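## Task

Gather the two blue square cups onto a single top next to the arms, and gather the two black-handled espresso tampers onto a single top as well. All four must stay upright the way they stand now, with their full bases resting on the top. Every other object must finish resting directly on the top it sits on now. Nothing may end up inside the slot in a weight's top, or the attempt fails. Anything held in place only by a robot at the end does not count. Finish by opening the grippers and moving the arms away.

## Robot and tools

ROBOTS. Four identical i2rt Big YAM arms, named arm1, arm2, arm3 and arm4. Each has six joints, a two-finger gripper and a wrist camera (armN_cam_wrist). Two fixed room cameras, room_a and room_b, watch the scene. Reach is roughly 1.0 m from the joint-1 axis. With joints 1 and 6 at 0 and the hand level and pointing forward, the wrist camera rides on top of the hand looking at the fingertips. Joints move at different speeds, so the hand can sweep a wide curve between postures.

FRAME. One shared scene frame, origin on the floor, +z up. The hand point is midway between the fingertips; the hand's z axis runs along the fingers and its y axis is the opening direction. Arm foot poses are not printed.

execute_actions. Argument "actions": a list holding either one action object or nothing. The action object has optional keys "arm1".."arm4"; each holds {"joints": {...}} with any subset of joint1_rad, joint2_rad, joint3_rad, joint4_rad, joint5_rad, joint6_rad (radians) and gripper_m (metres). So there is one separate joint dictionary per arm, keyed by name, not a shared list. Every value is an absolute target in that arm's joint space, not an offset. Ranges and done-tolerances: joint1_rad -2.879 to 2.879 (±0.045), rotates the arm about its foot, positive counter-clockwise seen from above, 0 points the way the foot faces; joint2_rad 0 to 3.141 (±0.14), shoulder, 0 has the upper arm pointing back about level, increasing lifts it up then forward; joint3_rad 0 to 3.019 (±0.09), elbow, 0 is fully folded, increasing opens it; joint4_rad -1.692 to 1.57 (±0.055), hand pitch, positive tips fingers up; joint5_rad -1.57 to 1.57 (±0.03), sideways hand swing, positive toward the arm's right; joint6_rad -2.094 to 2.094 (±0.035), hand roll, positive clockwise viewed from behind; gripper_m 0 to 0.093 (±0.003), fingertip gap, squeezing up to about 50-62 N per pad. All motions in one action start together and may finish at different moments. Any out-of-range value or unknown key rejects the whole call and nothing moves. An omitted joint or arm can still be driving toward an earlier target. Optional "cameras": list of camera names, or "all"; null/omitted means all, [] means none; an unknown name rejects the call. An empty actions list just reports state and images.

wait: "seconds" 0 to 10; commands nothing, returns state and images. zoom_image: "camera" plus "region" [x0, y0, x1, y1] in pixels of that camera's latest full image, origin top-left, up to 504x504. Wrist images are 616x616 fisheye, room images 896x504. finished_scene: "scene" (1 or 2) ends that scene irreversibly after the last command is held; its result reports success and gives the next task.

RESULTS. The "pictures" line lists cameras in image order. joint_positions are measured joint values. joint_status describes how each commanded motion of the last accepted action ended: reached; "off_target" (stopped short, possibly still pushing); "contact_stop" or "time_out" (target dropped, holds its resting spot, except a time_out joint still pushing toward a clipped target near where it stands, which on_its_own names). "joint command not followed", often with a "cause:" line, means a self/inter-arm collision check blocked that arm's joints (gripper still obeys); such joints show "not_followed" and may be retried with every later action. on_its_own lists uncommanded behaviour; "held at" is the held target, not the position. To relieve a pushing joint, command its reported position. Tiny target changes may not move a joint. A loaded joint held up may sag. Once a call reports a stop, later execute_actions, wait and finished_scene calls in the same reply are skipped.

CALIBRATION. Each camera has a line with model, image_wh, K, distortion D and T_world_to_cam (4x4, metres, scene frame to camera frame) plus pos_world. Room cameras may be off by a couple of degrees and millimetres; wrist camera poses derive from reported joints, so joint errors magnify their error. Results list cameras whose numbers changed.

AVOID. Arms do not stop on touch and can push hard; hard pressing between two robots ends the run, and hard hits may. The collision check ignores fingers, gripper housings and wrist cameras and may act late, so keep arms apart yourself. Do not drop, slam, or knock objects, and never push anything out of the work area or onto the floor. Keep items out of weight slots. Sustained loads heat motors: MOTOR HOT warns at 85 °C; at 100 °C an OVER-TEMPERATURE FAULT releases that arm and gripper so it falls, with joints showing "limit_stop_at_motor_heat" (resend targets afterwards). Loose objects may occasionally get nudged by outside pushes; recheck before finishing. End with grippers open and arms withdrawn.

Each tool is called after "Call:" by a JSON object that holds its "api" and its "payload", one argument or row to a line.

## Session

Call:
{"api": "execute_actions", "payload": {
  "actions": [
    {"arm1":{"joints":{"joint1_rad":1.3,"joint2_rad":1.8,"joint3_rad":1.7,"joint4_rad":-1.47,"joint5_rad":0,"joint6_rad":0}},"arm2":{"joints":{"joint1_rad":-1.8,"joint2_rad":1.8,"joint3_rad":1.7,"joint4_rad":-1.47,"joint5_rad":0,"joint6_rad":0}},"arm3":{"joints":{"joint1_rad":-2.0,"joint2_rad":1.8,"joint3_rad":1.7,"joint4_rad":-1.47,"joint5_rad":0,"joint6_rad":0}},"arm4":{"joints":{"joint1_rad":1.3,"joint2_rad":1.8,"joint3_rad":1.7,"joint4_rad":-1.47,"joint5_rad":0,"joint6_rad":0}}}
  ]
}}

Scene clock: 2.70 s.
arm1.joint_positions: joint1_rad=+1.307 joint2_rad=+1.806 joint3_rad=+1.682 joint4_rad=-1.456 joint5_rad=-0.001 joint6_rad=-0.015 gripper_m=+0.094
arm1.joint_status: all done
arm1.hand: x=-2.0674 y=+0.4613 z=+1.0165 quat_wxyz=(+0.001, +0.999, +0.053, +0.001) (m; scene frame)
arm2.joint_positions: joint1_rad=-1.811 joint2_rad=+1.790 joint3_rad=+1.670 joint4_rad=-1.461 joint5_rad=-0.001 joint6_rad=-0.011 gripper_m=+0.095
arm2.joint_status: all done
arm2.hand: x=+0.0363 y=+1.1390 z=+0.9631 quat_wxyz=(+0.000, +0.515, -0.857, -0.004) (m; scene frame)
arm3.joint_positions: joint1_rad=-2.004 joint2_rad=+1.827 joint3_rad=+1.687 joint4_rad=-1.454 joint5_rad=+0.000 joint6_rad=+0.008 gripper_m=+0.094
arm3.joint_status: all done
arm3.hand: x=-0.1485 y=-1.0809 z=+0.9394 quat_wxyz=(+0.008, -0.905, -0.425, -0.012) (m; scene frame)
arm4.joint_positions: joint1_rad=+1.311 joint2_rad=+1.790 joint3_rad=+1.695 joint4_rad=-1.465 joint5_rad=-0.001 joint6_rad=+0.006 gripper_m=+0.094
arm4.joint_status: all done
arm4.hand: x=+2.0873 y=-0.4468 z=+0.9939 quat_wxyz=(-0.008, +0.065, -0.998, +0.003) (m; scene frame)
pictures: arm1_cam_wrist, arm2_cam_wrist, arm3_cam_wrist, arm4_cam_wrist, room_a, room_b
camera_calibration (this result's frames):
arm1_cam_wrist: T_world_to_cam=[[-0.110829, 0.993839, 0.0000770463, -0.688813], [0.806946, 0.0899425, 0.583736, 1.03878], [0.580133, 0.0647573, -0.811943, 2.11906], [0, 0, 0, 1]] pos_world=[-2.14392, 0.453914, 1.11424]
arm2_cam_wrist: T_world_to_cam=[[0.880461, -0.474033, -0.00906986, 0.520245], [-0.379637, -0.716333, 0.585442, 0.269273], [-0.284016, -0.512016, -0.810663, 1.49822], [0, 0, 0, 1]] pos_world=[0.0696892, 1.20661, 1.06163]
arm3_cam_wrist: T_world_to_cam=[[-0.765135, 0.643388, 0.0249002, 0.556838], [0.526677, 0.603155, 0.599012, 0.171595], [0.370379, 0.471439, -0.800353, 1.43582], [0, 0, 0, 1]] pos_world=[-0.196115, -1.13866, 1.03251]
arm4_cam_wrist: T_world_to_cam=[[0.119833, -0.992789, 0.00318726, -0.695767], [-0.824, -0.0976679, 0.558108, 1.13188], [-0.553773, -0.0695062, -0.829762, 2.07469], [0, 0, 0, 1]] pos_world=[2.16495, -0.435998, 1.09201]
Images, in order (width x height): arm1_cam_wrist 616x616, arm2_cam_wrist 616x616, arm3_cam_wrist 616x616, arm4_cam_wrist 616x616, room_a 896x504, room_b 896x504.

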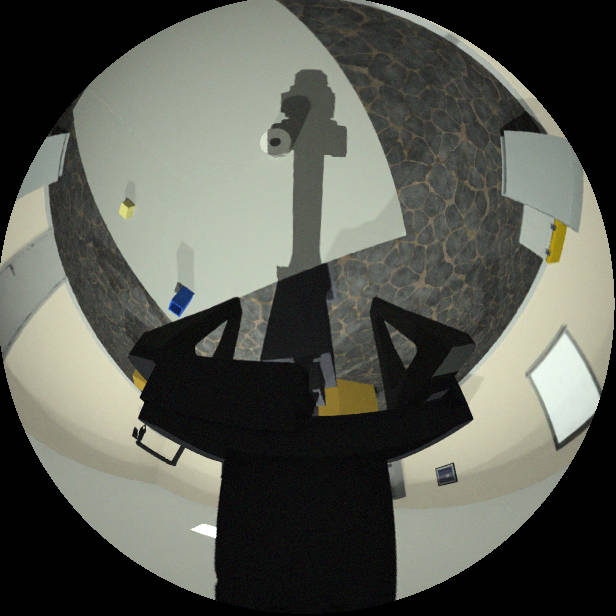

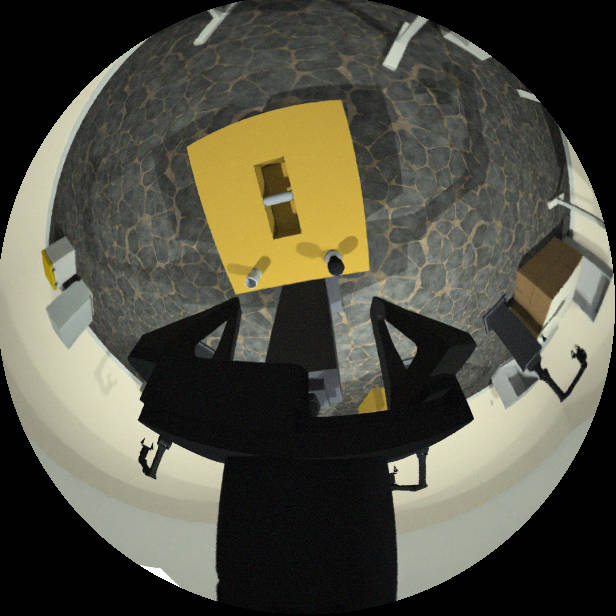

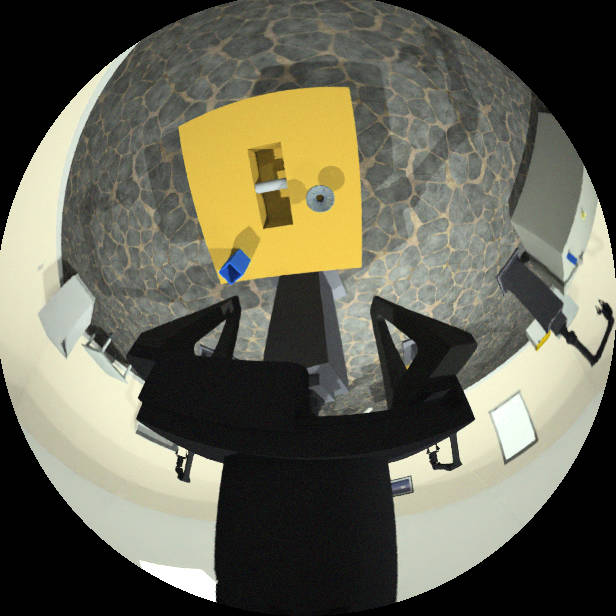

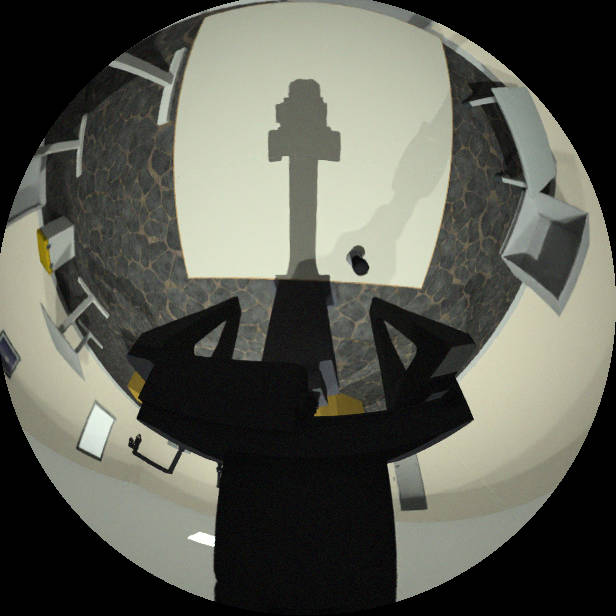

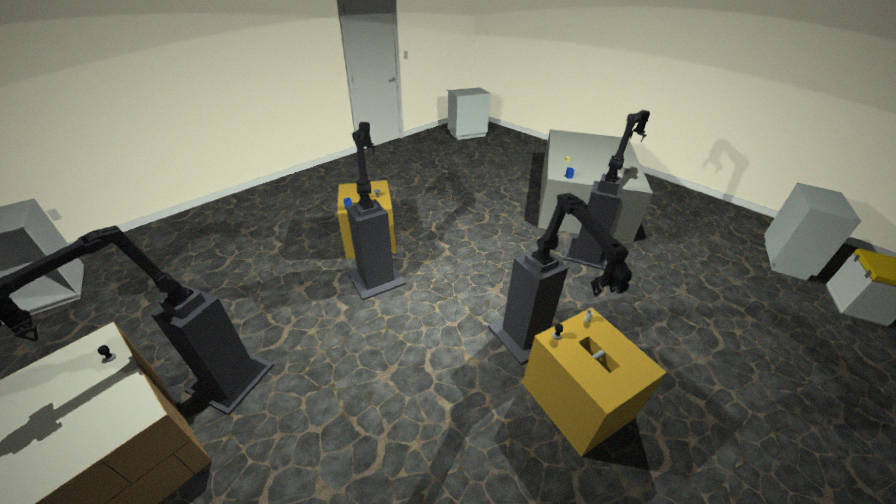

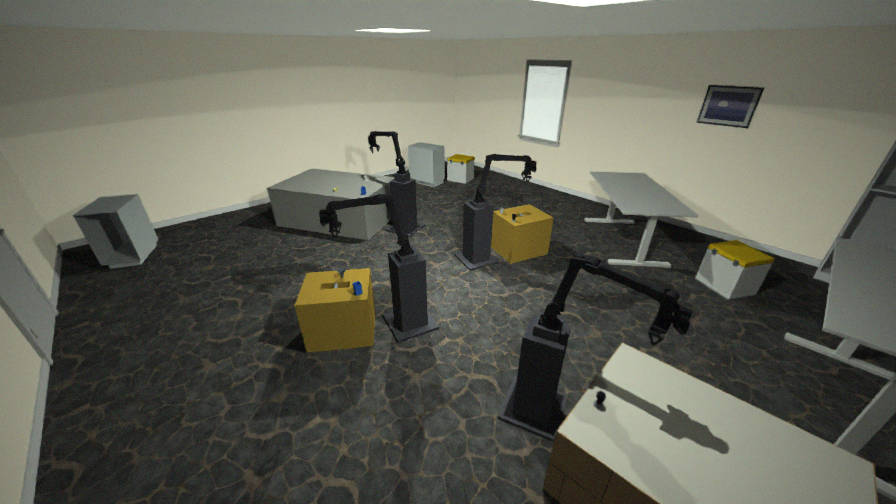

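Call:
{"api": "execute_actions", "payload": {
  "actions": [
    {"arm1":{"joints":{"joint1_rad":2.293,"joint2_rad":1.99,"joint3_rad":1.285,"joint4_rad":-0.85}},"arm4":{"joints":{"joint1_rad":1.02,"joint2_rad":1.81,"joint3_rad":1.1,"joint4_rad":-0.85}},"arm2":{"joints":{"joint1_rad":0.375,"joint2_rad":2.154,"joint3_rad":0.67,"joint4_rad":1.42}},"arm3":{"joints":{"joint1_rad":0.345,"joint2_rad":2.154,"joint3_rad":0.67,"joint4_rad":1.42}}}
  ],
  "cameras": ["arm1_cam_wrist","arm4_cam_wrist"]
}}

Scene clock: 6.07 s.
arm1.joint_positions: joint1_rad=+2.300 joint2_rad=+1.993 joint3_rad=+1.280 joint4_rad=-0.864 joint5_rad=+0.000 joint6_rad=-0.015 gripper_m=+0.094
arm1.joint_status: all done
arm1.hand: x=-1.7650 y=+0.0462 z=+0.7778 quat_wxyz=(-0.002, +0.853, +0.522, +0.000) (m; scene frame)
arm2.joint_positions: joint1_rad=+0.376 joint2_rad=+2.171 joint3_rad=+0.674 joint4_rad=+1.402 joint5_rad=-0.001 joint6_rad=-0.008 gripper_m=+0.095
arm2.joint_status: all done
arm2.hand: x=-0.7869 y=+0.5968 z=+0.7602 quat_wxyz=(+0.031, +0.739, +0.051, -0.671) (m; scene frame)
arm3.joint_positions: joint1_rad=+0.352 joint2_rad=+2.172 joint3_rad=+0.677 joint4_rad=+1.391 joint5_rad=+0.000 joint6_rad=+0.008 gripper_m=+0.094
arm3.joint_status: all done
arm3.hand: x=+0.7656 y=-0.5921 z=+0.7594 quat_wxyz=(-0.668, +0.033, -0.742, -0.039) (m; scene frame)
arm4.joint_positions: joint1_rad=+1.010 joint2_rad=+1.797 joint3_rad=+1.106 joint4_rad=-0.861 joint5_rad=+0.002 joint6_rad=+0.006 gripper_m=+0.094
arm4.joint_status: all done
arm4.hand: x=+2.0057 y=-0.6016 z=+0.7867 quat_wxyz=(-0.013, -0.086, -0.996, +0.005) (m; scene frame)
pictures: arm1_cam_wrist, arm4_cam_wrist
camera_calibration (this result's frames):
arm1_cam_wrist: T_world_to_cam=[[-0.89266, 0.450676, 0.00697981, -1.60289], [0.369645, 0.723124, 0.583485, 0.170528], [0.257915, 0.523434, -0.812094, 1.18689], [0, 0, 0, 1]] pos_world=[-1.79999, -0.02219, 0.875555]
arm4_cam_wrist: T_world_to_cam=[[-0.180282, -0.983605, 0.00449633, -0.232528], [-0.821871, 0.153146, 0.548703, 1.31918], [-0.540396, 0.0952257, -0.836005, 1.924], [0, 0, 0, 1]] pos_world=[2.082, -0.613957, 0.885683]
Images, in order (width x height): arm1_cam_wrist 616x616, arm4_cam_wrist 616x616.

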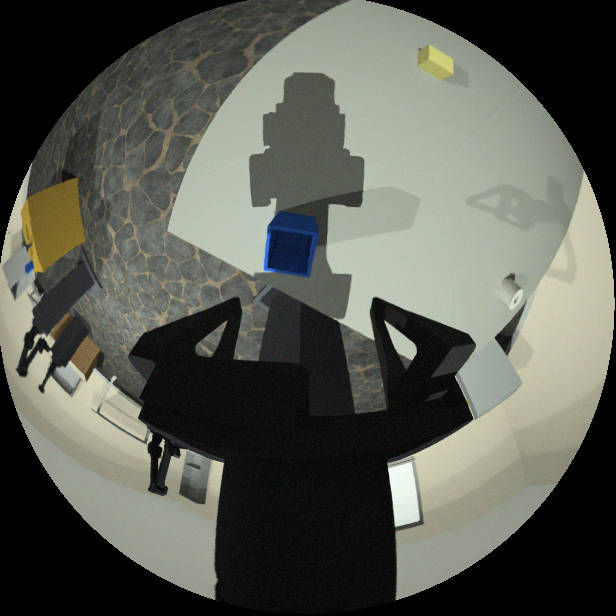

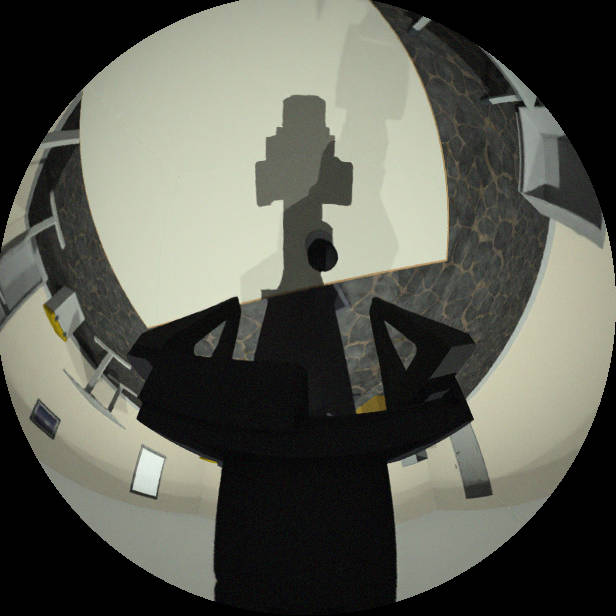

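Call:
{"api": "execute_actions", "payload": {
  "actions": [
    {"arm1":{"joints":{"joint1_rad":2.335,"joint6_rad":0.12,"joint2_rad":2.26,"joint3_rad":1.225,"joint4_rad":-0.52}},"arm4":{"joints":{"joint1_rad":0.965,"joint2_rad":2.0,"joint3_rad":1.07,"joint4_rad":-0.63}}}
  ],
  "cameras": []
}}

Call:
{"api": "execute_actions", "payload": {
  "actions": [
    {"arm4":{"joints":{"joint2_rad":2.127,"joint4_rad":-0.485}}}
  ],
  "cameras": ["arm1_cam_wrist","arm4_cam_wrist"]
}}

Scene clock: 8.07 s.
arm1.joint_positions: joint1_rad=+2.330 joint2_rad=+2.267 joint3_rad=+1.212 joint4_rad=-0.534 joint5_rad=+0.000 joint6_rad=+0.103 gripper_m=+0.094
arm1.joint_status: all done
arm1.hand: x=-1.7403 y=+0.0618 z=+0.6245 quat_wxyz=(-0.006, +0.875, +0.484, +0.005) (m; scene frame)
arm2.joint_positions: joint1_rad=+0.376 joint2_rad=+2.171 joint3_rad=+0.674 joint4_rad=+1.402 joint5_rad=-0.001 joint6_rad=-0.008 gripper_m=+0.095
arm2.joint_status: not commanded
arm2.hand: x=-0.7869 y=+0.5968 z=+0.7602 quat_wxyz=(+0.031, +0.739, +0.051, -0.671) (m; scene frame)
arm3.joint_positions: joint1_rad=+0.352 joint2_rad=+2.172 joint3_rad=+0.677 joint4_rad=+1.391 joint5_rad=+0.000 joint6_rad=+0.008 gripper_m=+0.094
arm3.joint_status: not commanded
arm3.hand: x=+0.7656 y=-0.5921 z=+0.7594 quat_wxyz=(-0.668, +0.033, -0.742, -0.039) (m; scene frame)
arm4.joint_positions: joint1_rad=+0.972 joint2_rad=+2.003 joint3_rad=+1.070 joint4_rad=-0.640 joint5_rad=+0.001 joint6_rad=+0.006 gripper_m=+0.094
arm4.joint_status: all done
arm4.hand: x=+1.9998 y=-0.6193 z=+0.6847 quat_wxyz=(-0.002, -0.105, -0.994, +0.004) (m; scene frame)
pictures: none
No camera images: the call's "cameras" was empty. Leave "cameras" out to get every camera's image.

Scene clock: 9.00 s.
arm1.joint_positions: joint1_rad=+2.330 joint2_rad=+2.267 joint3_rad=+1.212 joint4_rad=-0.534 joint5_rad=+0.000 joint6_rad=+0.103 gripper_m=+0.094
arm1.joint_status: not commanded
arm1.hand: x=-1.7403 y=+0.0618 z=+0.6245 quat_wxyz=(-0.006, +0.875, +0.484, +0.005) (m; scene frame)
arm2.joint_positions: joint1_rad=+0.376 joint2_rad=+2.171 joint3_rad=+0.674 joint4_rad=+1.402 joint5_rad=-0.001 joint6_rad=-0.008 gripper_m=+0.095
arm2.joint_status: not commanded
arm2.hand: x=-0.7869 y=+0.5968 z=+0.7602 quat_wxyz=(+0.031, +0.739, +0.051, -0.671) (m; scene frame)
arm3.joint_positions: joint1_rad=+0.352 joint2_rad=+2.172 joint3_rad=+0.677 joint4_rad=+1.391 joint5_rad=+0.000 joint6_rad=+0.008 gripper_m=+0.094
arm3.joint_status: not commanded
arm3.hand: x=+0.7656 y=-0.5921 z=+0.7594 quat_wxyz=(-0.668, +0.033, -0.742, -0.039) (m; scene frame)
arm4.joint_positions: joint1_rad=+0.972 joint2_rad=+2.121 joint3_rad=+1.070 joint4_rad=-0.495 joint5_rad=+0.001 joint6_rad=+0.006 gripper_m=+0.094
arm4.joint_status: all done
arm4.hand: x=+2.0044 y=-0.6206 z=+0.6320 quat_wxyz=(-0.015, -0.105, -0.994, +0.005) (m; scene frame)
pictures: arm1_cam_wrist, arm4_cam_wrist
camera_calibration (this result's frames):
arm1_cam_wrist: T_world_to_cam=[[-0.850143, 0.526482, 0.00855252, -1.51851], [0.42814, 0.681706, 0.593273, 0.337833], [0.306517, 0.508029, -0.804956, 1.12898], [0, 0, 0, 1]] pos_world=[-1.78164, -0.00439055, 0.721341]
arm4_cam_wrist: T_world_to_cam=[[-0.217644, -0.976021, 0.00379227, -0.170709], [-0.818286, 0.184585, 0.544367, 1.421], [-0.532014, 0.115375, -0.838838, 1.79321], [0, 0, 0, 1]] pos_world=[2.07964, -0.635802, 0.73132]
Images, in order (width x height): arm1_cam_wrist 616x616, arm4_cam_wrist 616x616.

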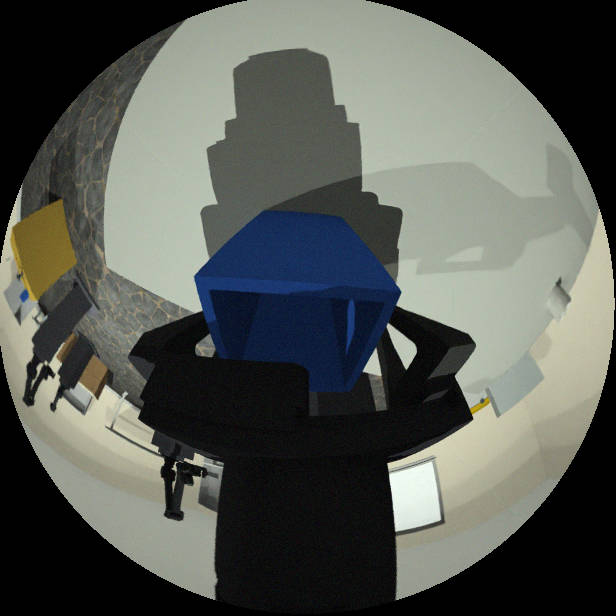

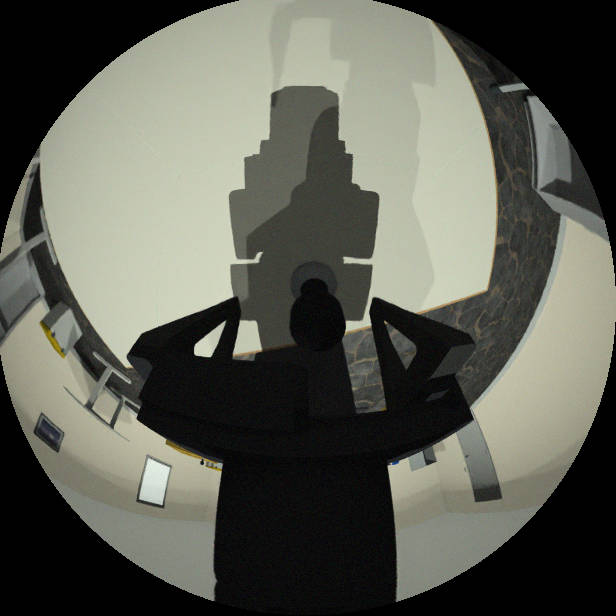

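Call:
{"api": "execute_actions", "payload": {
  "actions": [
    {"arm1":{"joints":{"joint6_rad":0.17,"joint2_rad":2.235,"joint3_rad":1.335,"joint4_rad":-0.655}},"arm4":{"joints":{"joint1_rad":0.945,"joint2_rad":2.185,"joint3_rad":1.04,"joint4_rad":-0.43}}}
  ],
  "cameras": ["arm1_cam_wrist","arm4_cam_wrist"]
}}

Scene clock: 10.73 s.
arm1.joint_positions: joint1_rad=+2.330 joint2_rad=+2.228 joint3_rad=+1.320 joint4_rad=-0.641 joint5_rad=+0.000 joint6_rad=+0.152 gripper_m=+0.094
arm1.joint_status: all done
arm1.hand: x=-1.7607 y=+0.0199 z=+0.6671 quat_wxyz=(+0.006, +0.887, +0.463, -0.012) (m; scene frame)
arm2.joint_positions: joint1_rad=+0.376 joint2_rad=+2.171 joint3_rad=+0.674 joint4_rad=+1.402 joint5_rad=-0.001 joint6_rad=-0.008 gripper_m=+0.095
arm2.joint_status: not commanded
arm2.hand: x=-0.7869 y=+0.5968 z=+0.7602 quat_wxyz=(+0.031, +0.739, +0.051, -0.671) (m; scene frame)
arm3.joint_positions: joint1_rad=+0.352 joint2_rad=+2.172 joint3_rad=+0.677 joint4_rad=+1.391 joint5_rad=+0.000 joint6_rad=+0.008 gripper_m=+0.094
arm3.joint_status: not commanded
arm3.hand: x=+0.7656 y=-0.5921 z=+0.7594 quat_wxyz=(-0.668, +0.033, -0.742, -0.039) (m; scene frame)
arm4.joint_positions: joint1_rad=+0.956 joint2_rad=+2.165 joint3_rad=+1.047 joint4_rad=-0.440 joint5_rad=+0.001 joint6_rad=+0.006 gripper_m=+0.094
arm4.joint_status: all done
arm4.hand: x=+1.9899 y=-0.6251 z=+0.6081 quat_wxyz=(-0.009, -0.113, -0.994, +0.005) (m; scene frame)
pictures: arm1_cam_wrist, arm4_cam_wrist
camera_calibration (this result's frames):
arm1_cam_wrist: T_world_to_cam=[[-0.823005, 0.568024, 0.00330433, -1.46366], [0.471991, 0.680605, 0.560358, 0.448971], [0.316048, 0.462737, -0.828244, 1.22401], [0, 0, 0, 1]] pos_world=[-1.80335, -0.0405765, 0.767033]
arm4_cam_wrist: T_world_to_cam=[[-0.232906, -0.972491, 0.00388715, -0.145644], [-0.808594, 0.195871, 0.554807, 1.4044], [-0.540306, 0.126075, -0.83197, 1.78505], [0, 0, 0, 1]] pos_world=[2.06614, -0.641769, 0.706505]
Images, in order (width x height): arm1_cam_wrist 616x616, arm4_cam_wrist 616x616.

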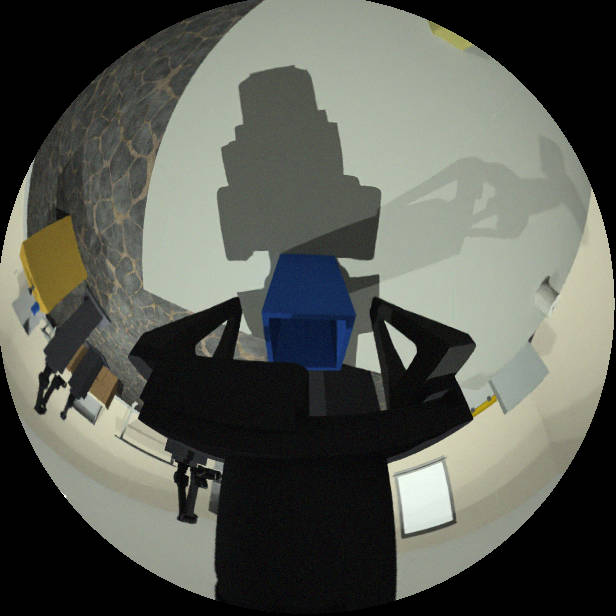

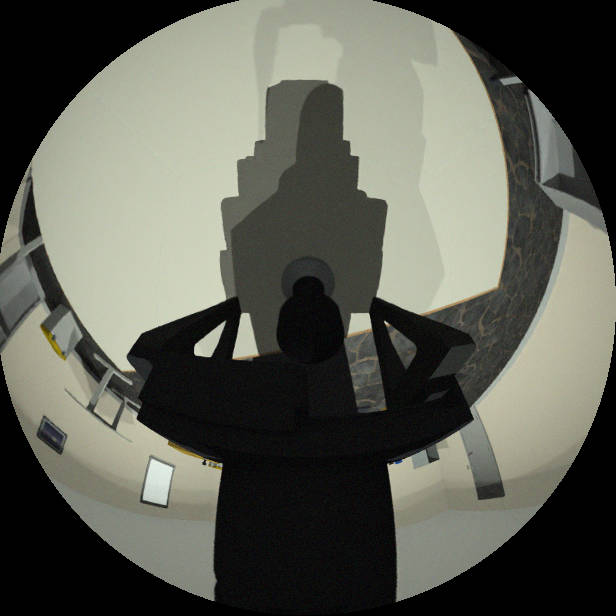

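Call:
{"api": "execute_actions", "payload": {
  "actions": [
    {"arm1":{"joints":{"joint2_rad":2.275}},"arm4":{"joints":{"joint2_rad":2.205}}}
  ],
  "cameras": ["arm1_cam_wrist","arm4_cam_wrist"]
}}

Call:
{"api": "execute_actions", "payload": {
  "actions": [
    {"arm1":{"joints":{"gripper_m":0}},"arm4":{"joints":{"gripper_m":0}}}
  ],
  "cameras": []
}}

Scene clock: 11.97 s.
arm1.joint_positions: joint1_rad=+2.330 joint2_rad=+2.236 joint3_rad=+1.320 joint4_rad=-0.641 joint5_rad=+0.000 joint6_rad=+0.153 gripper_m=+0.094
arm1.joint_status: all done
arm1.hand: x=-1.7597 y=+0.0220 z=+0.6629 quat_wxyz=(+0.003, +0.887, +0.462, -0.009) (m; scene frame)
arm2.joint_positions: joint1_rad=+0.376 joint2_rad=+2.171 joint3_rad=+0.674 joint4_rad=+1.402 joint5_rad=-0.001 joint6_rad=-0.008 gripper_m=+0.095
arm2.joint_status: not commanded
arm2.hand: x=-0.7869 y=+0.5968 z=+0.7602 quat_wxyz=(+0.031, +0.739, +0.051, -0.671) (m; scene frame)
arm3.joint_positions: joint1_rad=+0.352 joint2_rad=+2.172 joint3_rad=+0.677 joint4_rad=+1.391 joint5_rad=+0.000 joint6_rad=+0.008 gripper_m=+0.094
arm3.joint_status: not commanded
arm3.hand: x=+0.7656 y=-0.5921 z=+0.7594 quat_wxyz=(-0.668, +0.033, -0.742, -0.039) (m; scene frame)
arm4.joint_positions: joint1_rad=+0.956 joint2_rad=+2.178 joint3_rad=+1.047 joint4_rad=-0.440 joint5_rad=+0.001 joint6_rad=+0.006 gripper_m=+0.094
arm4.joint_status: all done
arm4.hand: x=+1.9862 y=-0.6243 z=+0.6028 quat_wxyz=(-0.003, -0.113, -0.994, +0.004) (m; scene frame)
pictures: arm1_cam_wrist, arm4_cam_wrist
camera_calibration (this result's frames):
arm1_cam_wrist: T_world_to_cam=[[-0.822778, 0.568345, 0.00447346, -1.46439], [0.470284, 0.676356, 0.5669, 0.442189], [0.319169, 0.468537, -0.823774, 1.22165], [0, 0, 0, 1]] pos_world=[-1.80273, -0.0391893, 0.762236]
arm4_cam_wrist: T_world_to_cam=[[-0.232928, -0.972485, 0.0040792, -0.145783], [-0.801909, 0.194442, 0.56492, 1.38392], [-0.550169, 0.128315, -0.825136, 1.79534], [0, 0, 0, 1]] pos_world=[2.06356, -0.641232, 0.700194]
Images, in order (width x height): arm1_cam_wrist 616x616, arm4_cam_wrist 616x616.

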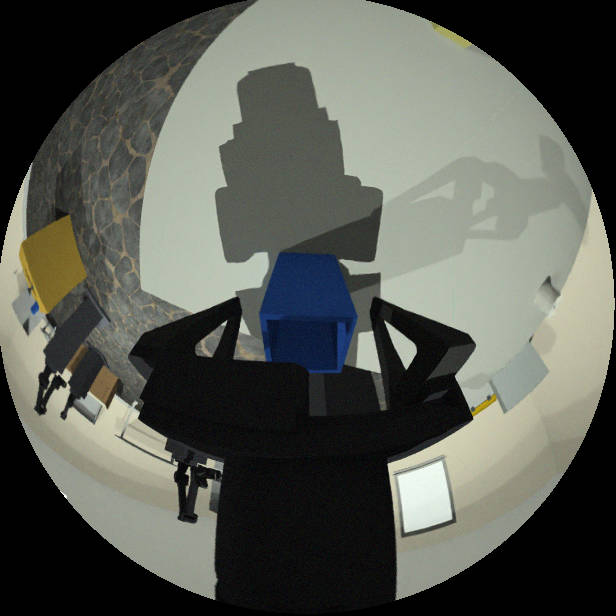

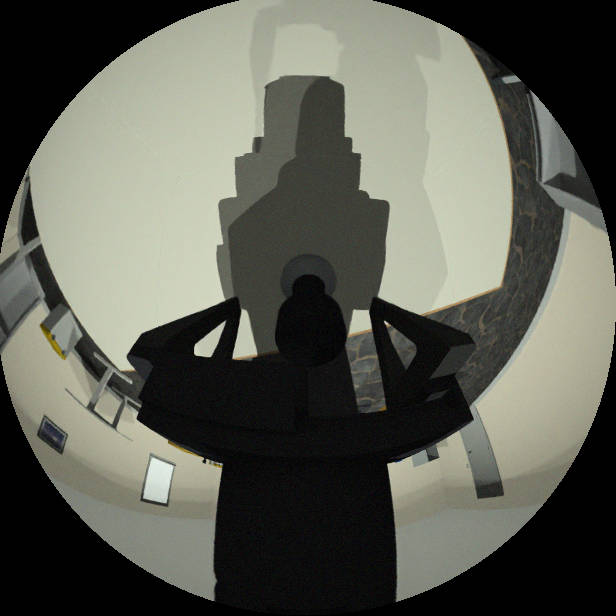

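Scene clock: 12.70 s.
arm1.joint_positions: joint1_rad=+2.330 joint2_rad=+2.236 joint3_rad=+1.320 joint4_rad=-0.641 joint5_rad=+0.000 joint6_rad=+0.153 gripper_m=+0.052
arm1.joint_status: gripper_m off_target (ended at +0.052, target +0.000)
arm1.hand: x=-1.7596 y=+0.0221 z=+0.6629 quat_wxyz=(+0.003, +0.887, +0.462, -0.008) (m; scene frame)
arm2.joint_positions: joint1_rad=+0.376 joint2_rad=+2.171 joint3_rad=+0.674 joint4_rad=+1.402 joint5_rad=-0.001 joint6_rad=-0.008 gripper_m=+0.095
arm2.joint_status: not commanded
arm2.hand: x=-0.7869 y=+0.5968 z=+0.7602 quat_wxyz=(+0.031, +0.739, +0.051, -0.671) (m; scene frame)
arm3.joint_positions: joint1_rad=+0.352 joint2_rad=+2.172 joint3_rad=+0.677 joint4_rad=+1.391 joint5_rad=+0.000 joint6_rad=+0.008 gripper_m=+0.094
arm3.joint_status: not commanded
arm3.hand: x=+0.7656 y=-0.5921 z=+0.7594 quat_wxyz=(-0.668, +0.033, -0.742, -0.039) (m; scene frame)
arm4.joint_positions: joint1_rad=+0.956 joint2_rad=+2.178 joint3_rad=+1.047 joint4_rad=-0.439 joint5_rad=+0.002 joint6_rad=+0.006 gripper_m=+0.044
arm4.joint_status: gripper_m off_target (ended at +0.044, target +0.000)
arm4.hand: x=+1.9862 y=-0.6245 z=+0.6026 quat_wxyz=(-0.003, -0.112, -0.994, +0.004) (m; scene frame)
pictures: none
No camera images: the call's "cameras" was empty. Leave "cameras" out to get every camera's image.

Call:
{"api": "execute_actions", "payload": {
  "actions": [
    {"arm1":{"joints":{"joint2_rad":1.85,"joint4_rad":-1.03}},"arm4":{"joints":{"joint2_rad":1.8,"joint4_rad":-0.82}}}
  ],
  "cameras": []
}}

Call:
{"api": "execute_actions", "payload": {
  "actions": [
    {"arm1":{"joints":{"joint1_rad":-1.822,"joint2_rad":2.049,"joint3_rad":1.63,"joint4_rad":-1.13,"joint6_rad":0}},"arm4":{"joints":{"joint1_rad":-1.863,"joint2_rad":2.03,"joint3_rad":1.70,"joint4_rad":-1.22}}}
  ],
  "cameras": ["arm2_cam_wrist","arm3_cam_wrist"]
}}

Scene clock: 14.67 s.
arm1.joint_positions: joint1_rad=+2.330 joint2_rad=+1.830 joint3_rad=+1.328 joint4_rad=-1.015 joint5_rad=+0.000 joint6_rad=+0.153 gripper_m=+0.052
arm1.joint_status: all done
arm1.hand: x=-1.7529 y=+0.0333 z=+0.8752 quat_wxyz=(+0.015, +0.886, +0.462, -0.025) (m; scene frame)
arm2.joint_positions: joint1_rad=+0.376 joint2_rad=+2.171 joint3_rad=+0.674 joint4_rad=+1.402 joint5_rad=-0.001 joint6_rad=-0.008 gripper_m=+0.095
arm2.joint_status: not commanded
arm2.hand: x=-0.7869 y=+0.5968 z=+0.7602 quat_wxyz=(+0.031, +0.739, +0.051, -0.671) (m; scene frame)
arm3.joint_positions: joint1_rad=+0.352 joint2_rad=+2.172 joint3_rad=+0.677 joint4_rad=+1.391 joint5_rad=+0.000 joint6_rad=+0.008 gripper_m=+0.094
arm3.joint_status: not commanded
arm3.hand: x=+0.7656 y=-0.5921 z=+0.7594 quat_wxyz=(-0.668, +0.033, -0.742, -0.039) (m; scene frame)
arm4.joint_positions: joint1_rad=+0.956 joint2_rad=+1.792 joint3_rad=+1.029 joint4_rad=-0.812 joint5_rad=+0.002 joint6_rad=+0.006 gripper_m=+0.044
arm4.joint_status: all done
arm4.hand: x=+1.9755 y=-0.6212 z=+0.7667 quat_wxyz=(-0.001, -0.112, -0.994, +0.004) (m; scene frame)
pictures: none
No camera images: the call's "cameras" was empty. Leave "cameras" out to get every camera's image.

Scene clock: 17.97 s.
arm1.joint_positions: joint1_rad=-1.830 joint2_rad=+2.048 joint3_rad=+1.620 joint4_rad=-1.115 joint5_rad=+0.001 joint6_rad=+0.017 gripper_m=+0.052
arm1.joint_status: all done
arm1.hand: x=-0.9101 y=+0.5682 z=+0.8500 quat_wxyz=(-0.010, +0.039, -0.999, +0.001) (m; scene frame)
arm2.joint_positions: joint1_rad=+0.376 joint2_rad=+2.171 joint3_rad=+0.674 joint4_rad=+1.402 joint5_rad=-0.001 joint6_rad=-0.008 gripper_m=+0.095
arm2.joint_status: not commanded
arm2.hand: x=-0.7869 y=+0.5968 z=+0.7602 quat_wxyz=(+0.031, +0.739, +0.051, -0.671) (m; scene frame)
arm3.joint_positions: joint1_rad=+0.352 joint2_rad=+2.172 joint3_rad=+0.677 joint4_rad=+1.391 joint5_rad=+0.000 joint6_rad=+0.008 gripper_m=+0.094
arm3.joint_status: not commanded
arm3.hand: x=+0.7656 y=-0.5921 z=+0.7594 quat_wxyz=(-0.668, +0.033, -0.742, -0.039) (m; scene frame)
arm4.joint_positions: joint1_rad=-1.874 joint2_rad=+2.062 joint3_rad=+1.690 joint4_rad=-1.210 joint5_rad=+0.002 joint6_rad=+0.006 gripper_m=+0.044
arm4.joint_status: all done
arm4.hand: x=+0.9291 y=-0.5781 z=+0.8334 quat_wxyz=(-0.002, -0.999, -0.043, -0.008) (m; scene frame)
pictures: arm2_cam_wrist, arm3_cam_wrist
camera_calibration (this result's frames):
arm2_cam_wrist: T_world_to_cam=[[-0.118499, 0.992781, 0.0185486, -0.696305], [0.658851, 0.0925894, -0.746554, 1.03417], [-0.742882, -0.0762455, -0.665066, 0.0904832], [0, 0, 0, 1]] pos_world=[-0.696658, 0.602424, 0.845158]
arm3_cam_wrist: T_world_to_cam=[[0.0801406, -0.996573, -0.0205001, -0.637444], [-0.657647, -0.0374082, -0.752397, 1.05689], [0.749052, 0.0737793, -0.658391, 0.0896336], [0, 0, 0, 1]] pos_world=[0.679004, -0.602336, 0.841146]
Images, in order (width x height): arm2_cam_wrist 616x616, arm3_cam_wrist 616x616.

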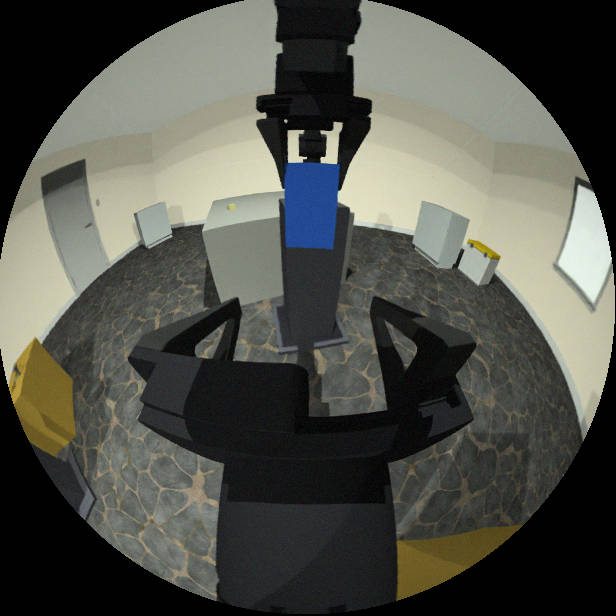

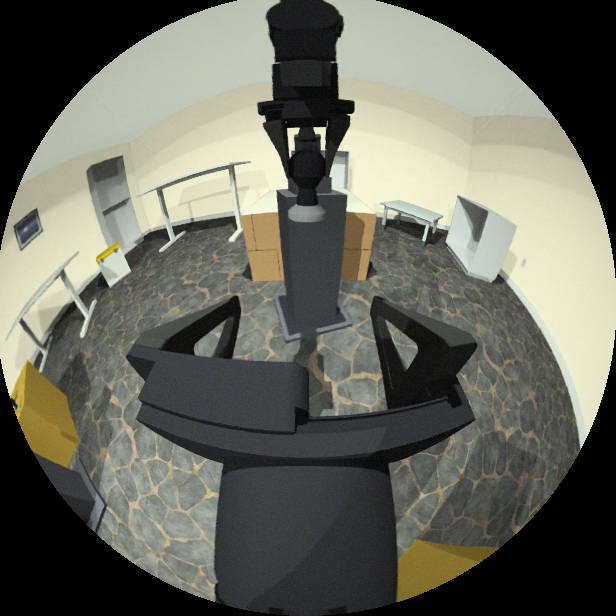

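Call:
{"api": "execute_actions", "payload": {
  "actions": [
    {"arm2":{"joints":{"joint1_rad":0.362,"joint2_rad":2.235,"joint3_rad":1.085,"joint4_rad":1.06}},"arm3":{"joints":{"joint2_rad":2.258,"joint3_rad":1.22,"joint4_rad":0.955}}}
  ],
  "cameras": ["arm2_cam_wrist","arm3_cam_wrist"]
}}

Scene clock: 19.90 s.
arm1.joint_positions: joint1_rad=-1.830 joint2_rad=+2.048 joint3_rad=+1.620 joint4_rad=-1.115 joint5_rad=+0.001 joint6_rad=+0.017 gripper_m=+0.052
arm1.joint_status: not commanded
arm1.hand: x=-0.9101 y=+0.5682 z=+0.8500 quat_wxyz=(-0.010, +0.039, -0.999, +0.001) (m; scene frame)
arm2.joint_positions: joint1_rad=+0.376 joint2_rad=+2.223 joint3_rad=+1.069 joint4_rad=+1.068 joint5_rad=-0.001 joint6_rad=-0.008 gripper_m=+0.095
arm2.joint_status: all done
arm2.hand: x=-0.9268 y=+0.5804 z=+0.7798 quat_wxyz=(+0.031, +0.736, +0.051, -0.674) (m; scene frame)
arm3.joint_positions: joint1_rad=+0.352 joint2_rad=+2.270 joint3_rad=+1.193 joint4_rad=+0.971 joint5_rad=+0.000 joint6_rad=+0.008 gripper_m=+0.094
arm3.joint_status: all done
arm3.hand: x=+0.9423 y=-0.5743 z=+0.7759 quat_wxyz=(-0.668, +0.033, -0.743, -0.039) (m; scene frame)
arm4.joint_positions: joint1_rad=-1.874 joint2_rad=+2.062 joint3_rad=+1.690 joint4_rad=-1.210 joint5_rad=+0.002 joint6_rad=+0.006 gripper_m=+0.044
arm4.joint_status: not commanded
arm4.hand: x=+0.9291 y=-0.5781 z=+0.8334 quat_wxyz=(-0.002, -0.999, -0.043, -0.008) (m; scene frame)
pictures: arm2_cam_wrist, arm3_cam_wrist
camera_calibration (this result's frames):
arm2_cam_wrist: T_world_to_cam=[[-0.118085, 0.99283, 0.0185751, -0.696659], [0.651195, 0.0915468, -0.753368, 1.14125], [-0.749667, -0.0768656, -0.657336, -0.0135567], [0, 0, 0, 1]] pos_world=[-0.835608, 0.586143, 0.863814]
arm3_cam_wrist: T_world_to_cam=[[0.0801248, -0.996575, -0.0204758, -0.633458], [-0.658503, -0.0375003, -0.751643, 1.18636], [0.748301, 0.0737087, -0.659252, -0.0318986], [0, 0, 0, 1]] pos_world=[0.855844, -0.584448, 0.857717]
Images, in order (width x height): arm2_cam_wrist 616x616, arm3_cam_wrist 616x616.

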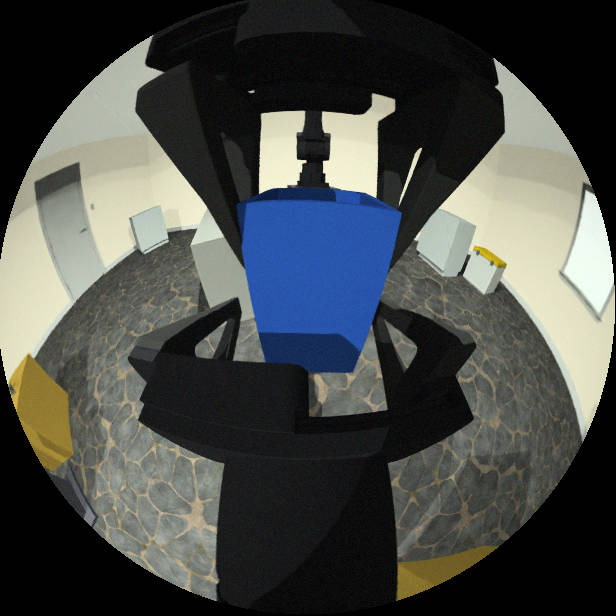

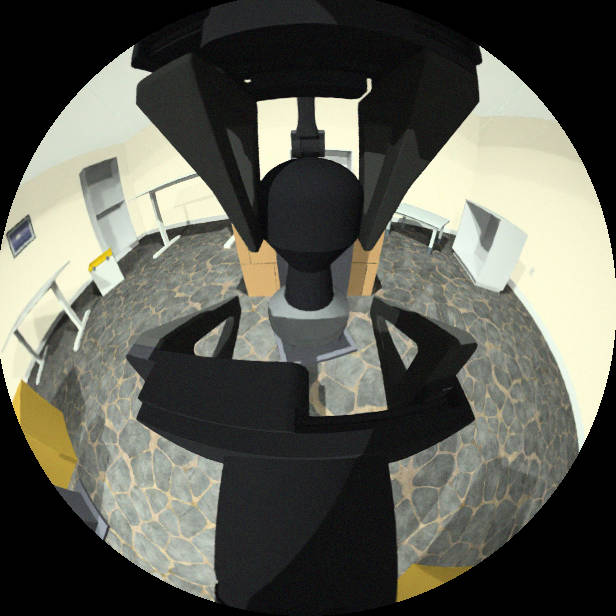

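Call:
{"api": "execute_actions", "payload": {
  "actions": [
    {"arm2":{"joints":{"gripper_m":0}},"arm3":{"joints":{"gripper_m":0}}}
  ],
  "cameras": []
}}

Call:
{"api": "execute_actions", "payload": {
  "actions": [
    {"arm1":{"joints":{"gripper_m":0.093}},"arm4":{"joints":{"gripper_m":0.093}}}
  ],
  "cameras": []
}}

Call:
{"api": "execute_actions", "payload": {
  "actions": [
    {"arm1":{"joints":{"joint2_rad":1.6}},"arm4":{"joints":{"joint2_rad":1.6}}}
  ],
  "cameras": []
}}

Call:
{"api": "execute_actions", "payload": {
  "actions": [
    {"arm1":{"joints":{"joint1_rad":0.5}},"arm4":{"joints":{"joint1_rad":0.5}},"arm2":{"joints":{"joint1_rad":-1.835}},"arm3":{"joints":{"joint1_rad":-1.885}}}
  ],
  "cameras": []
}}

Call:
{"api": "execute_actions", "payload": {
  "actions": [
    {"arm2":{"joints":{"joint2_rad":2.64,"joint3_rad":1.47,"joint4_rad":1.13}},"arm3":{"joints":{"joint2_rad":2.68,"joint3_rad":1.66,"joint4_rad":0.99}}}
  ],
  "cameras": ["arm2_cam_wrist","arm3_cam_wrist","room_a","room_b"]
}}

Call:
{"api": "zoom_image", "payload": {
  "camera": "room_a",
  "region": [510, 280, 680, 410]
}}

Call:
{"api": "zoom_image", "payload": {
  "camera": "room_b",
  "region": [280, 220, 420, 320]
}}

Scene clock: 22.47 s.
arm1.joint_positions: joint1_rad=-1.829 joint2_rad=+2.048 joint3_rad=+1.620 joint4_rad=-1.116 joint5_rad=+0.003 joint6_rad=+0.005 gripper_m=+0.052
arm1.joint_status: not commanded
arm1.hand: x=-0.9103 y=+0.5689 z=+0.8500 quat_wxyz=(-0.010, +0.045, -0.999, +0.001) (m; scene frame)
arm2.joint_positions: joint1_rad=+0.370 joint2_rad=+2.223 joint3_rad=+1.069 joint4_rad=+1.067 joint5_rad=+0.005 joint6_rad=-0.005 gripper_m=+0.054
arm2.joint_status: gripper_m off_target (ended at +0.054, target +0.000)
arm2.hand: x=-0.9273 y=+0.5852 z=+0.7795 quat_wxyz=(+0.028, +0.737, +0.046, -0.674) (m; scene frame)
arm3.joint_positions: joint1_rad=+0.351 joint2_rad=+2.270 joint3_rad=+1.193 joint4_rad=+0.971 joint5_rad=+0.002 joint6_rad=+0.005 gripper_m=+0.051
arm3.joint_status: gripper_m off_target (ended at +0.051, target +0.000)
arm3.hand: x=+0.9424 y=-0.5755 z=+0.7758 quat_wxyz=(-0.668, +0.033, -0.743, -0.037) (m; scene frame)
arm4.joint_positions: joint1_rad=-1.874 joint2_rad=+2.062 joint3_rad=+1.690 joint4_rad=-1.210 joint5_rad=+0.004 joint6_rad=+0.005 gripper_m=+0.044
arm4.joint_status: not commanded
arm4.hand: x=+0.9290 y=-0.5777 z=+0.8334 quat_wxyz=(-0.001, -0.999, -0.044, -0.008) (m; scene frame)
pictures: none
No camera images: the call's "cameras" was empty. Leave "cameras" out to get every camera's image.

Scene clock: 23.17 s.
arm1.joint_positions: joint1_rad=-1.829 joint2_rad=+2.048 joint3_rad=+1.620 joint4_rad=-1.116 joint5_rad=+0.003 joint6_rad=+0.005 gripper_m=+0.093
arm1.joint_status: all done
arm1.hand: x=-0.9103 y=+0.5689 z=+0.8500 quat_wxyz=(-0.010, +0.045, -0.999, +0.001) (m; scene frame)
arm2.joint_positions: joint1_rad=+0.370 joint2_rad=+2.223 joint3_rad=+1.069 joint4_rad=+1.064 joint5_rad=+0.004 joint6_rad=-0.005 gripper_m=+0.054
arm2.joint_status: not commanded
arm2.hand: x=-0.9272 y=+0.5850 z=+0.7789 quat_wxyz=(+0.028, +0.737, +0.046, -0.673) (m; scene frame)
arm3.joint_positions: joint1_rad=+0.351 joint2_rad=+2.273 joint3_rad=+1.193 joint4_rad=+0.955 joint5_rad=+0.002 joint6_rad=+0.005 gripper_m=+0.051
arm3.joint_status: not commanded
arm3.hand: x=+0.9417 y=-0.5755 z=+0.7701 quat_wxyz=(-0.661, +0.033, -0.749, -0.037) (m; scene frame)
arm4.joint_positions: joint1_rad=-1.874 joint2_rad=+2.059 joint3_rad=+1.690 joint4_rad=-1.212 joint5_rad=+0.003 joint6_rad=+0.005 gripper_m=+0.093
arm4.joint_status: all done
arm4.hand: x=+0.9291 y=-0.5779 z=+0.8348 quat_wxyz=(-0.002, -0.999, -0.044, -0.008) (m; scene frame)
pictures: none
No camera images: the call's "cameras" was empty. Leave "cameras" out to get every camera's image.

Scene clock: 24.90 s.
arm1.joint_positions: joint1_rad=-1.829 joint2_rad=+1.586 joint3_rad=+1.626 joint4_rad=-1.117 joint5_rad=+0.003 joint6_rad=+0.005 gripper_m=+0.093
arm1.joint_status: all done
arm1.hand: x=-0.9247 y=+0.5678 z=+1.1257 quat_wxyz=(-0.241, +0.044, -0.969, -0.011) (m; scene frame)
arm2.joint_positions: joint1_rad=+0.370 joint2_rad=+2.223 joint3_rad=+1.069 joint4_rad=+1.064 joint5_rad=+0.004 joint6_rad=-0.005 gripper_m=+0.054
arm2.joint_status: not commanded
arm2.hand: x=-0.9272 y=+0.5850 z=+0.7789 quat_wxyz=(+0.028, +0.737, +0.046, -0.673) (m; scene frame)
arm3.joint_positions: joint1_rad=+0.351 joint2_rad=+2.273 joint3_rad=+1.193 joint4_rad=+0.955 joint5_rad=+0.002 joint6_rad=+0.005 gripper_m=+0.051
arm3.joint_status: not commanded
arm3.hand: x=+0.9417 y=-0.5755 z=+0.7701 quat_wxyz=(-0.661, +0.033, -0.749, -0.037) (m; scene frame)
arm4.joint_positions: joint1_rad=-1.874 joint2_rad=+1.587 joint3_rad=+1.690 joint4_rad=-1.214 joint5_rad=+0.003 joint6_rad=+0.005 gripper_m=+0.093
arm4.joint_status: all done
arm4.hand: x=+0.9558 y=-0.5734 z=+1.1127 quat_wxyz=(-0.013, -0.973, -0.041, +0.225) (m; scene frame)
pictures: none
No camera images: the call's "cameras" was empty. Leave "cameras" out to get every camera's image.

Scene clock: 27.37 s.
arm1.joint_positions: joint1_rad=+0.507 joint2_rad=+1.590 joint3_rad=+1.626 joint4_rad=-1.117 joint5_rad=+0.000 joint6_rad=+0.005 gripper_m=+0.093
arm1.joint_status: all done
arm1.hand: x=-1.9669 y=+0.8990 z=+1.1302 quat_wxyz=(-0.082, +0.908, -0.340, -0.231) (m; scene frame)
arm2.joint_positions: joint1_rad=-1.844 joint2_rad=+2.223 joint3_rad=+1.081 joint4_rad=+1.063 joint5_rad=+0.000 joint6_rad=-0.005 gripper_m=+0.054
arm2.joint_status: all done
arm2.hand: x=+0.1353 y=+1.2724 z=+0.7949 quat_wxyz=(-0.593, +0.361, -0.634, -0.340) (m; scene frame)
arm3.joint_positions: joint1_rad=-1.881 joint2_rad=+2.273 joint3_rad=+1.200 joint4_rad=+0.955 joint5_rad=+0.001 joint6_rad=+0.005 gripper_m=+0.051
arm3.joint_status: all done
arm3.hand: x=-0.1942 y=-1.2795 z=+0.7690 quat_wxyz=(-0.320, -0.656, -0.361, +0.580) (m; scene frame)
arm4.joint_positions: joint1_rad=+0.502 joint2_rad=+1.596 joint3_rad=+1.690 joint4_rad=-1.214 joint5_rad=-0.001 joint6_rad=+0.005 gripper_m=+0.093
arm4.joint_status: all done
arm4.hand: x=+1.9968 y=-0.8867 z=+1.1151 quat_wxyz=(-0.215, -0.323, -0.919, +0.075) (m; scene frame)
pictures: none
No camera images: the call's "cameras" was empty. Leave "cameras" out to get every camera's image.

Scene clock: 28.77 s.
arm1.joint_positions: joint1_rad=+0.507 joint2_rad=+1.590 joint3_rad=+1.626 joint4_rad=-1.117 joint5_rad=+0.000 joint6_rad=+0.005 gripper_m=+0.093
arm1.joint_status: not commanded
arm1.hand: x=-1.9669 y=+0.8990 z=+1.1302 quat_wxyz=(-0.082, +0.908, -0.340, -0.231) (m; scene frame)
arm2.joint_positions: joint1_rad=-1.844 joint2_rad=+2.646 joint3_rad=+1.440 joint4_rad=+1.112 joint5_rad=+0.000 joint6_rad=-0.005 gripper_m=+0.054
arm2.joint_status: all done
arm2.hand: x=+0.1654 y=+1.3254 z=+0.6433 quat_wxyz=(-0.589, +0.364, -0.638, -0.337) (m; scene frame)
arm3.joint_positions: joint1_rad=-1.881 joint2_rad=+2.734 joint3_rad=+1.612 joint4_rad=+0.955 joint5_rad=+0.001 joint6_rad=+0.005 gripper_m=+0.051
arm3.joint_status: all done
arm3.hand: x=-0.2260 y=-1.3287 z=+0.5904 quat_wxyz=(-0.311, -0.670, -0.369, +0.564) (m; scene frame)
arm4.joint_positions: joint1_rad=+0.502 joint2_rad=+1.596 joint3_rad=+1.690 joint4_rad=-1.214 joint5_rad=-0.001 joint6_rad=+0.005 gripper_m=+0.093
arm4.joint_status: not commanded
arm4.hand: x=+1.9968 y=-0.8867 z=+1.1151 quat_wxyz=(-0.215, -0.323, -0.919, +0.075) (m; scene frame)
pictures: arm2_cam_wrist, arm3_cam_wrist, room_a, room_b
camera_calibration (this result's frames):
arm2_cam_wrist: T_world_to_cam=[[0.861575, -0.507588, -0.00647248, 0.537965], [-0.334628, -0.558315, -0.75915, 1.28708], [0.381722, 0.656231, -0.650884, -0.390206], [0, 0, 0, 1]] pos_world=[0.116148, 1.24773, 0.726594]
arm3_cam_wrist: T_world_to_cam=[[-0.834056, 0.551654, -0.00532326, 0.546131], [0.393512, 0.58814, -0.706569, 1.29173], [-0.38665, -0.591413, -0.707624, -0.336002], [0, 0, 0, 1]] pos_world=[-0.182721, -1.25971, 0.677838]
Images, in order (width x height): arm2_cam_wrist 616x616, arm3_cam_wrist 616x616, room_a 896x504, room_b 896x504.

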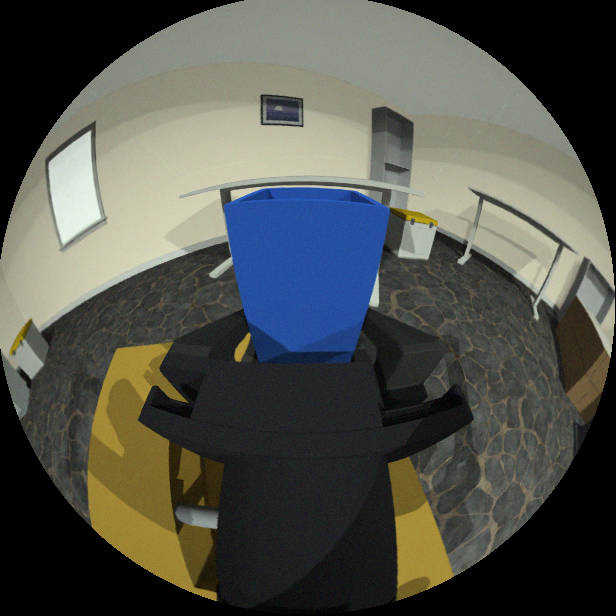

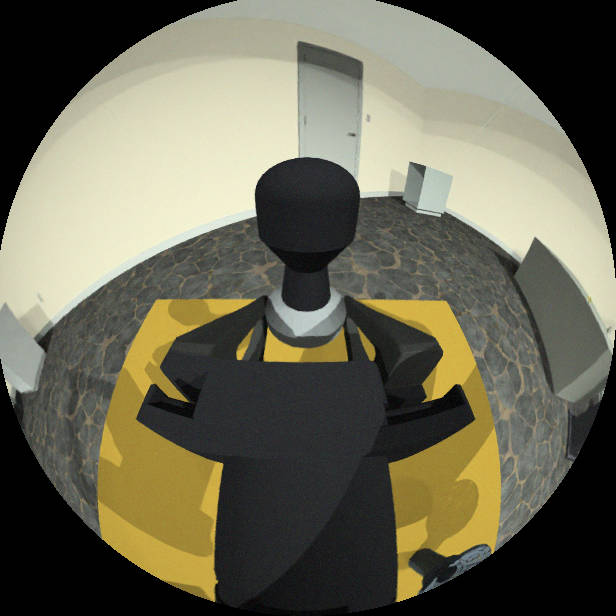

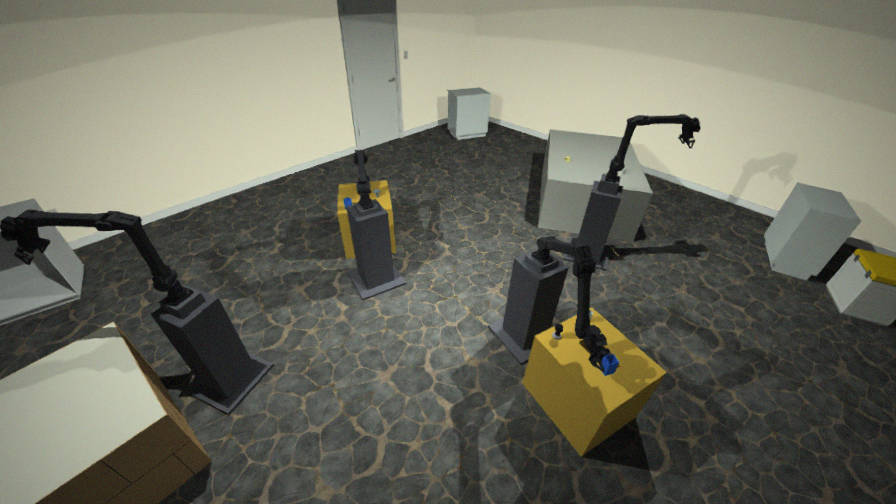

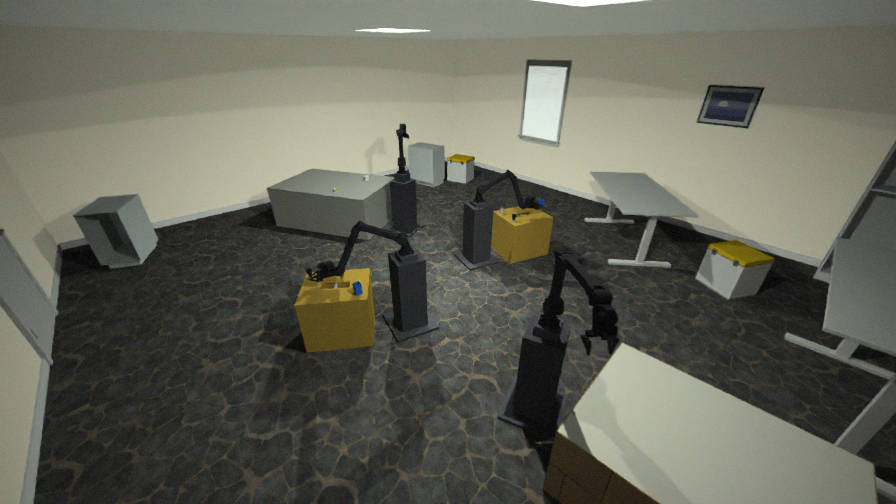

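Region (510, 280, 680, 410) of room_a's 896x504 image, scaled by 2.965, with more detail than that image has; it fills the top 385 rows of this view, and the rest is white.

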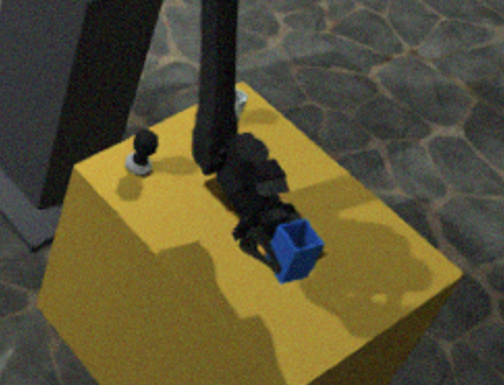

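Region (280, 220, 420, 320) of room_b's 896x504 image, scaled by 3.600, with more detail than that image has; it fills the top 360 rows of this view, and the rest is white.

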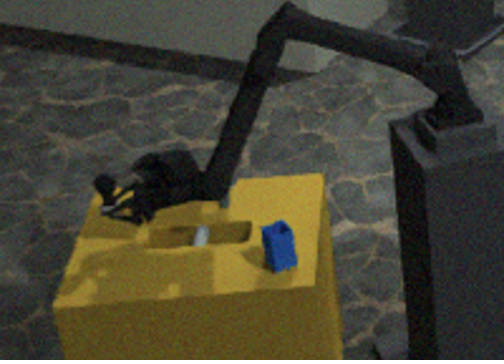

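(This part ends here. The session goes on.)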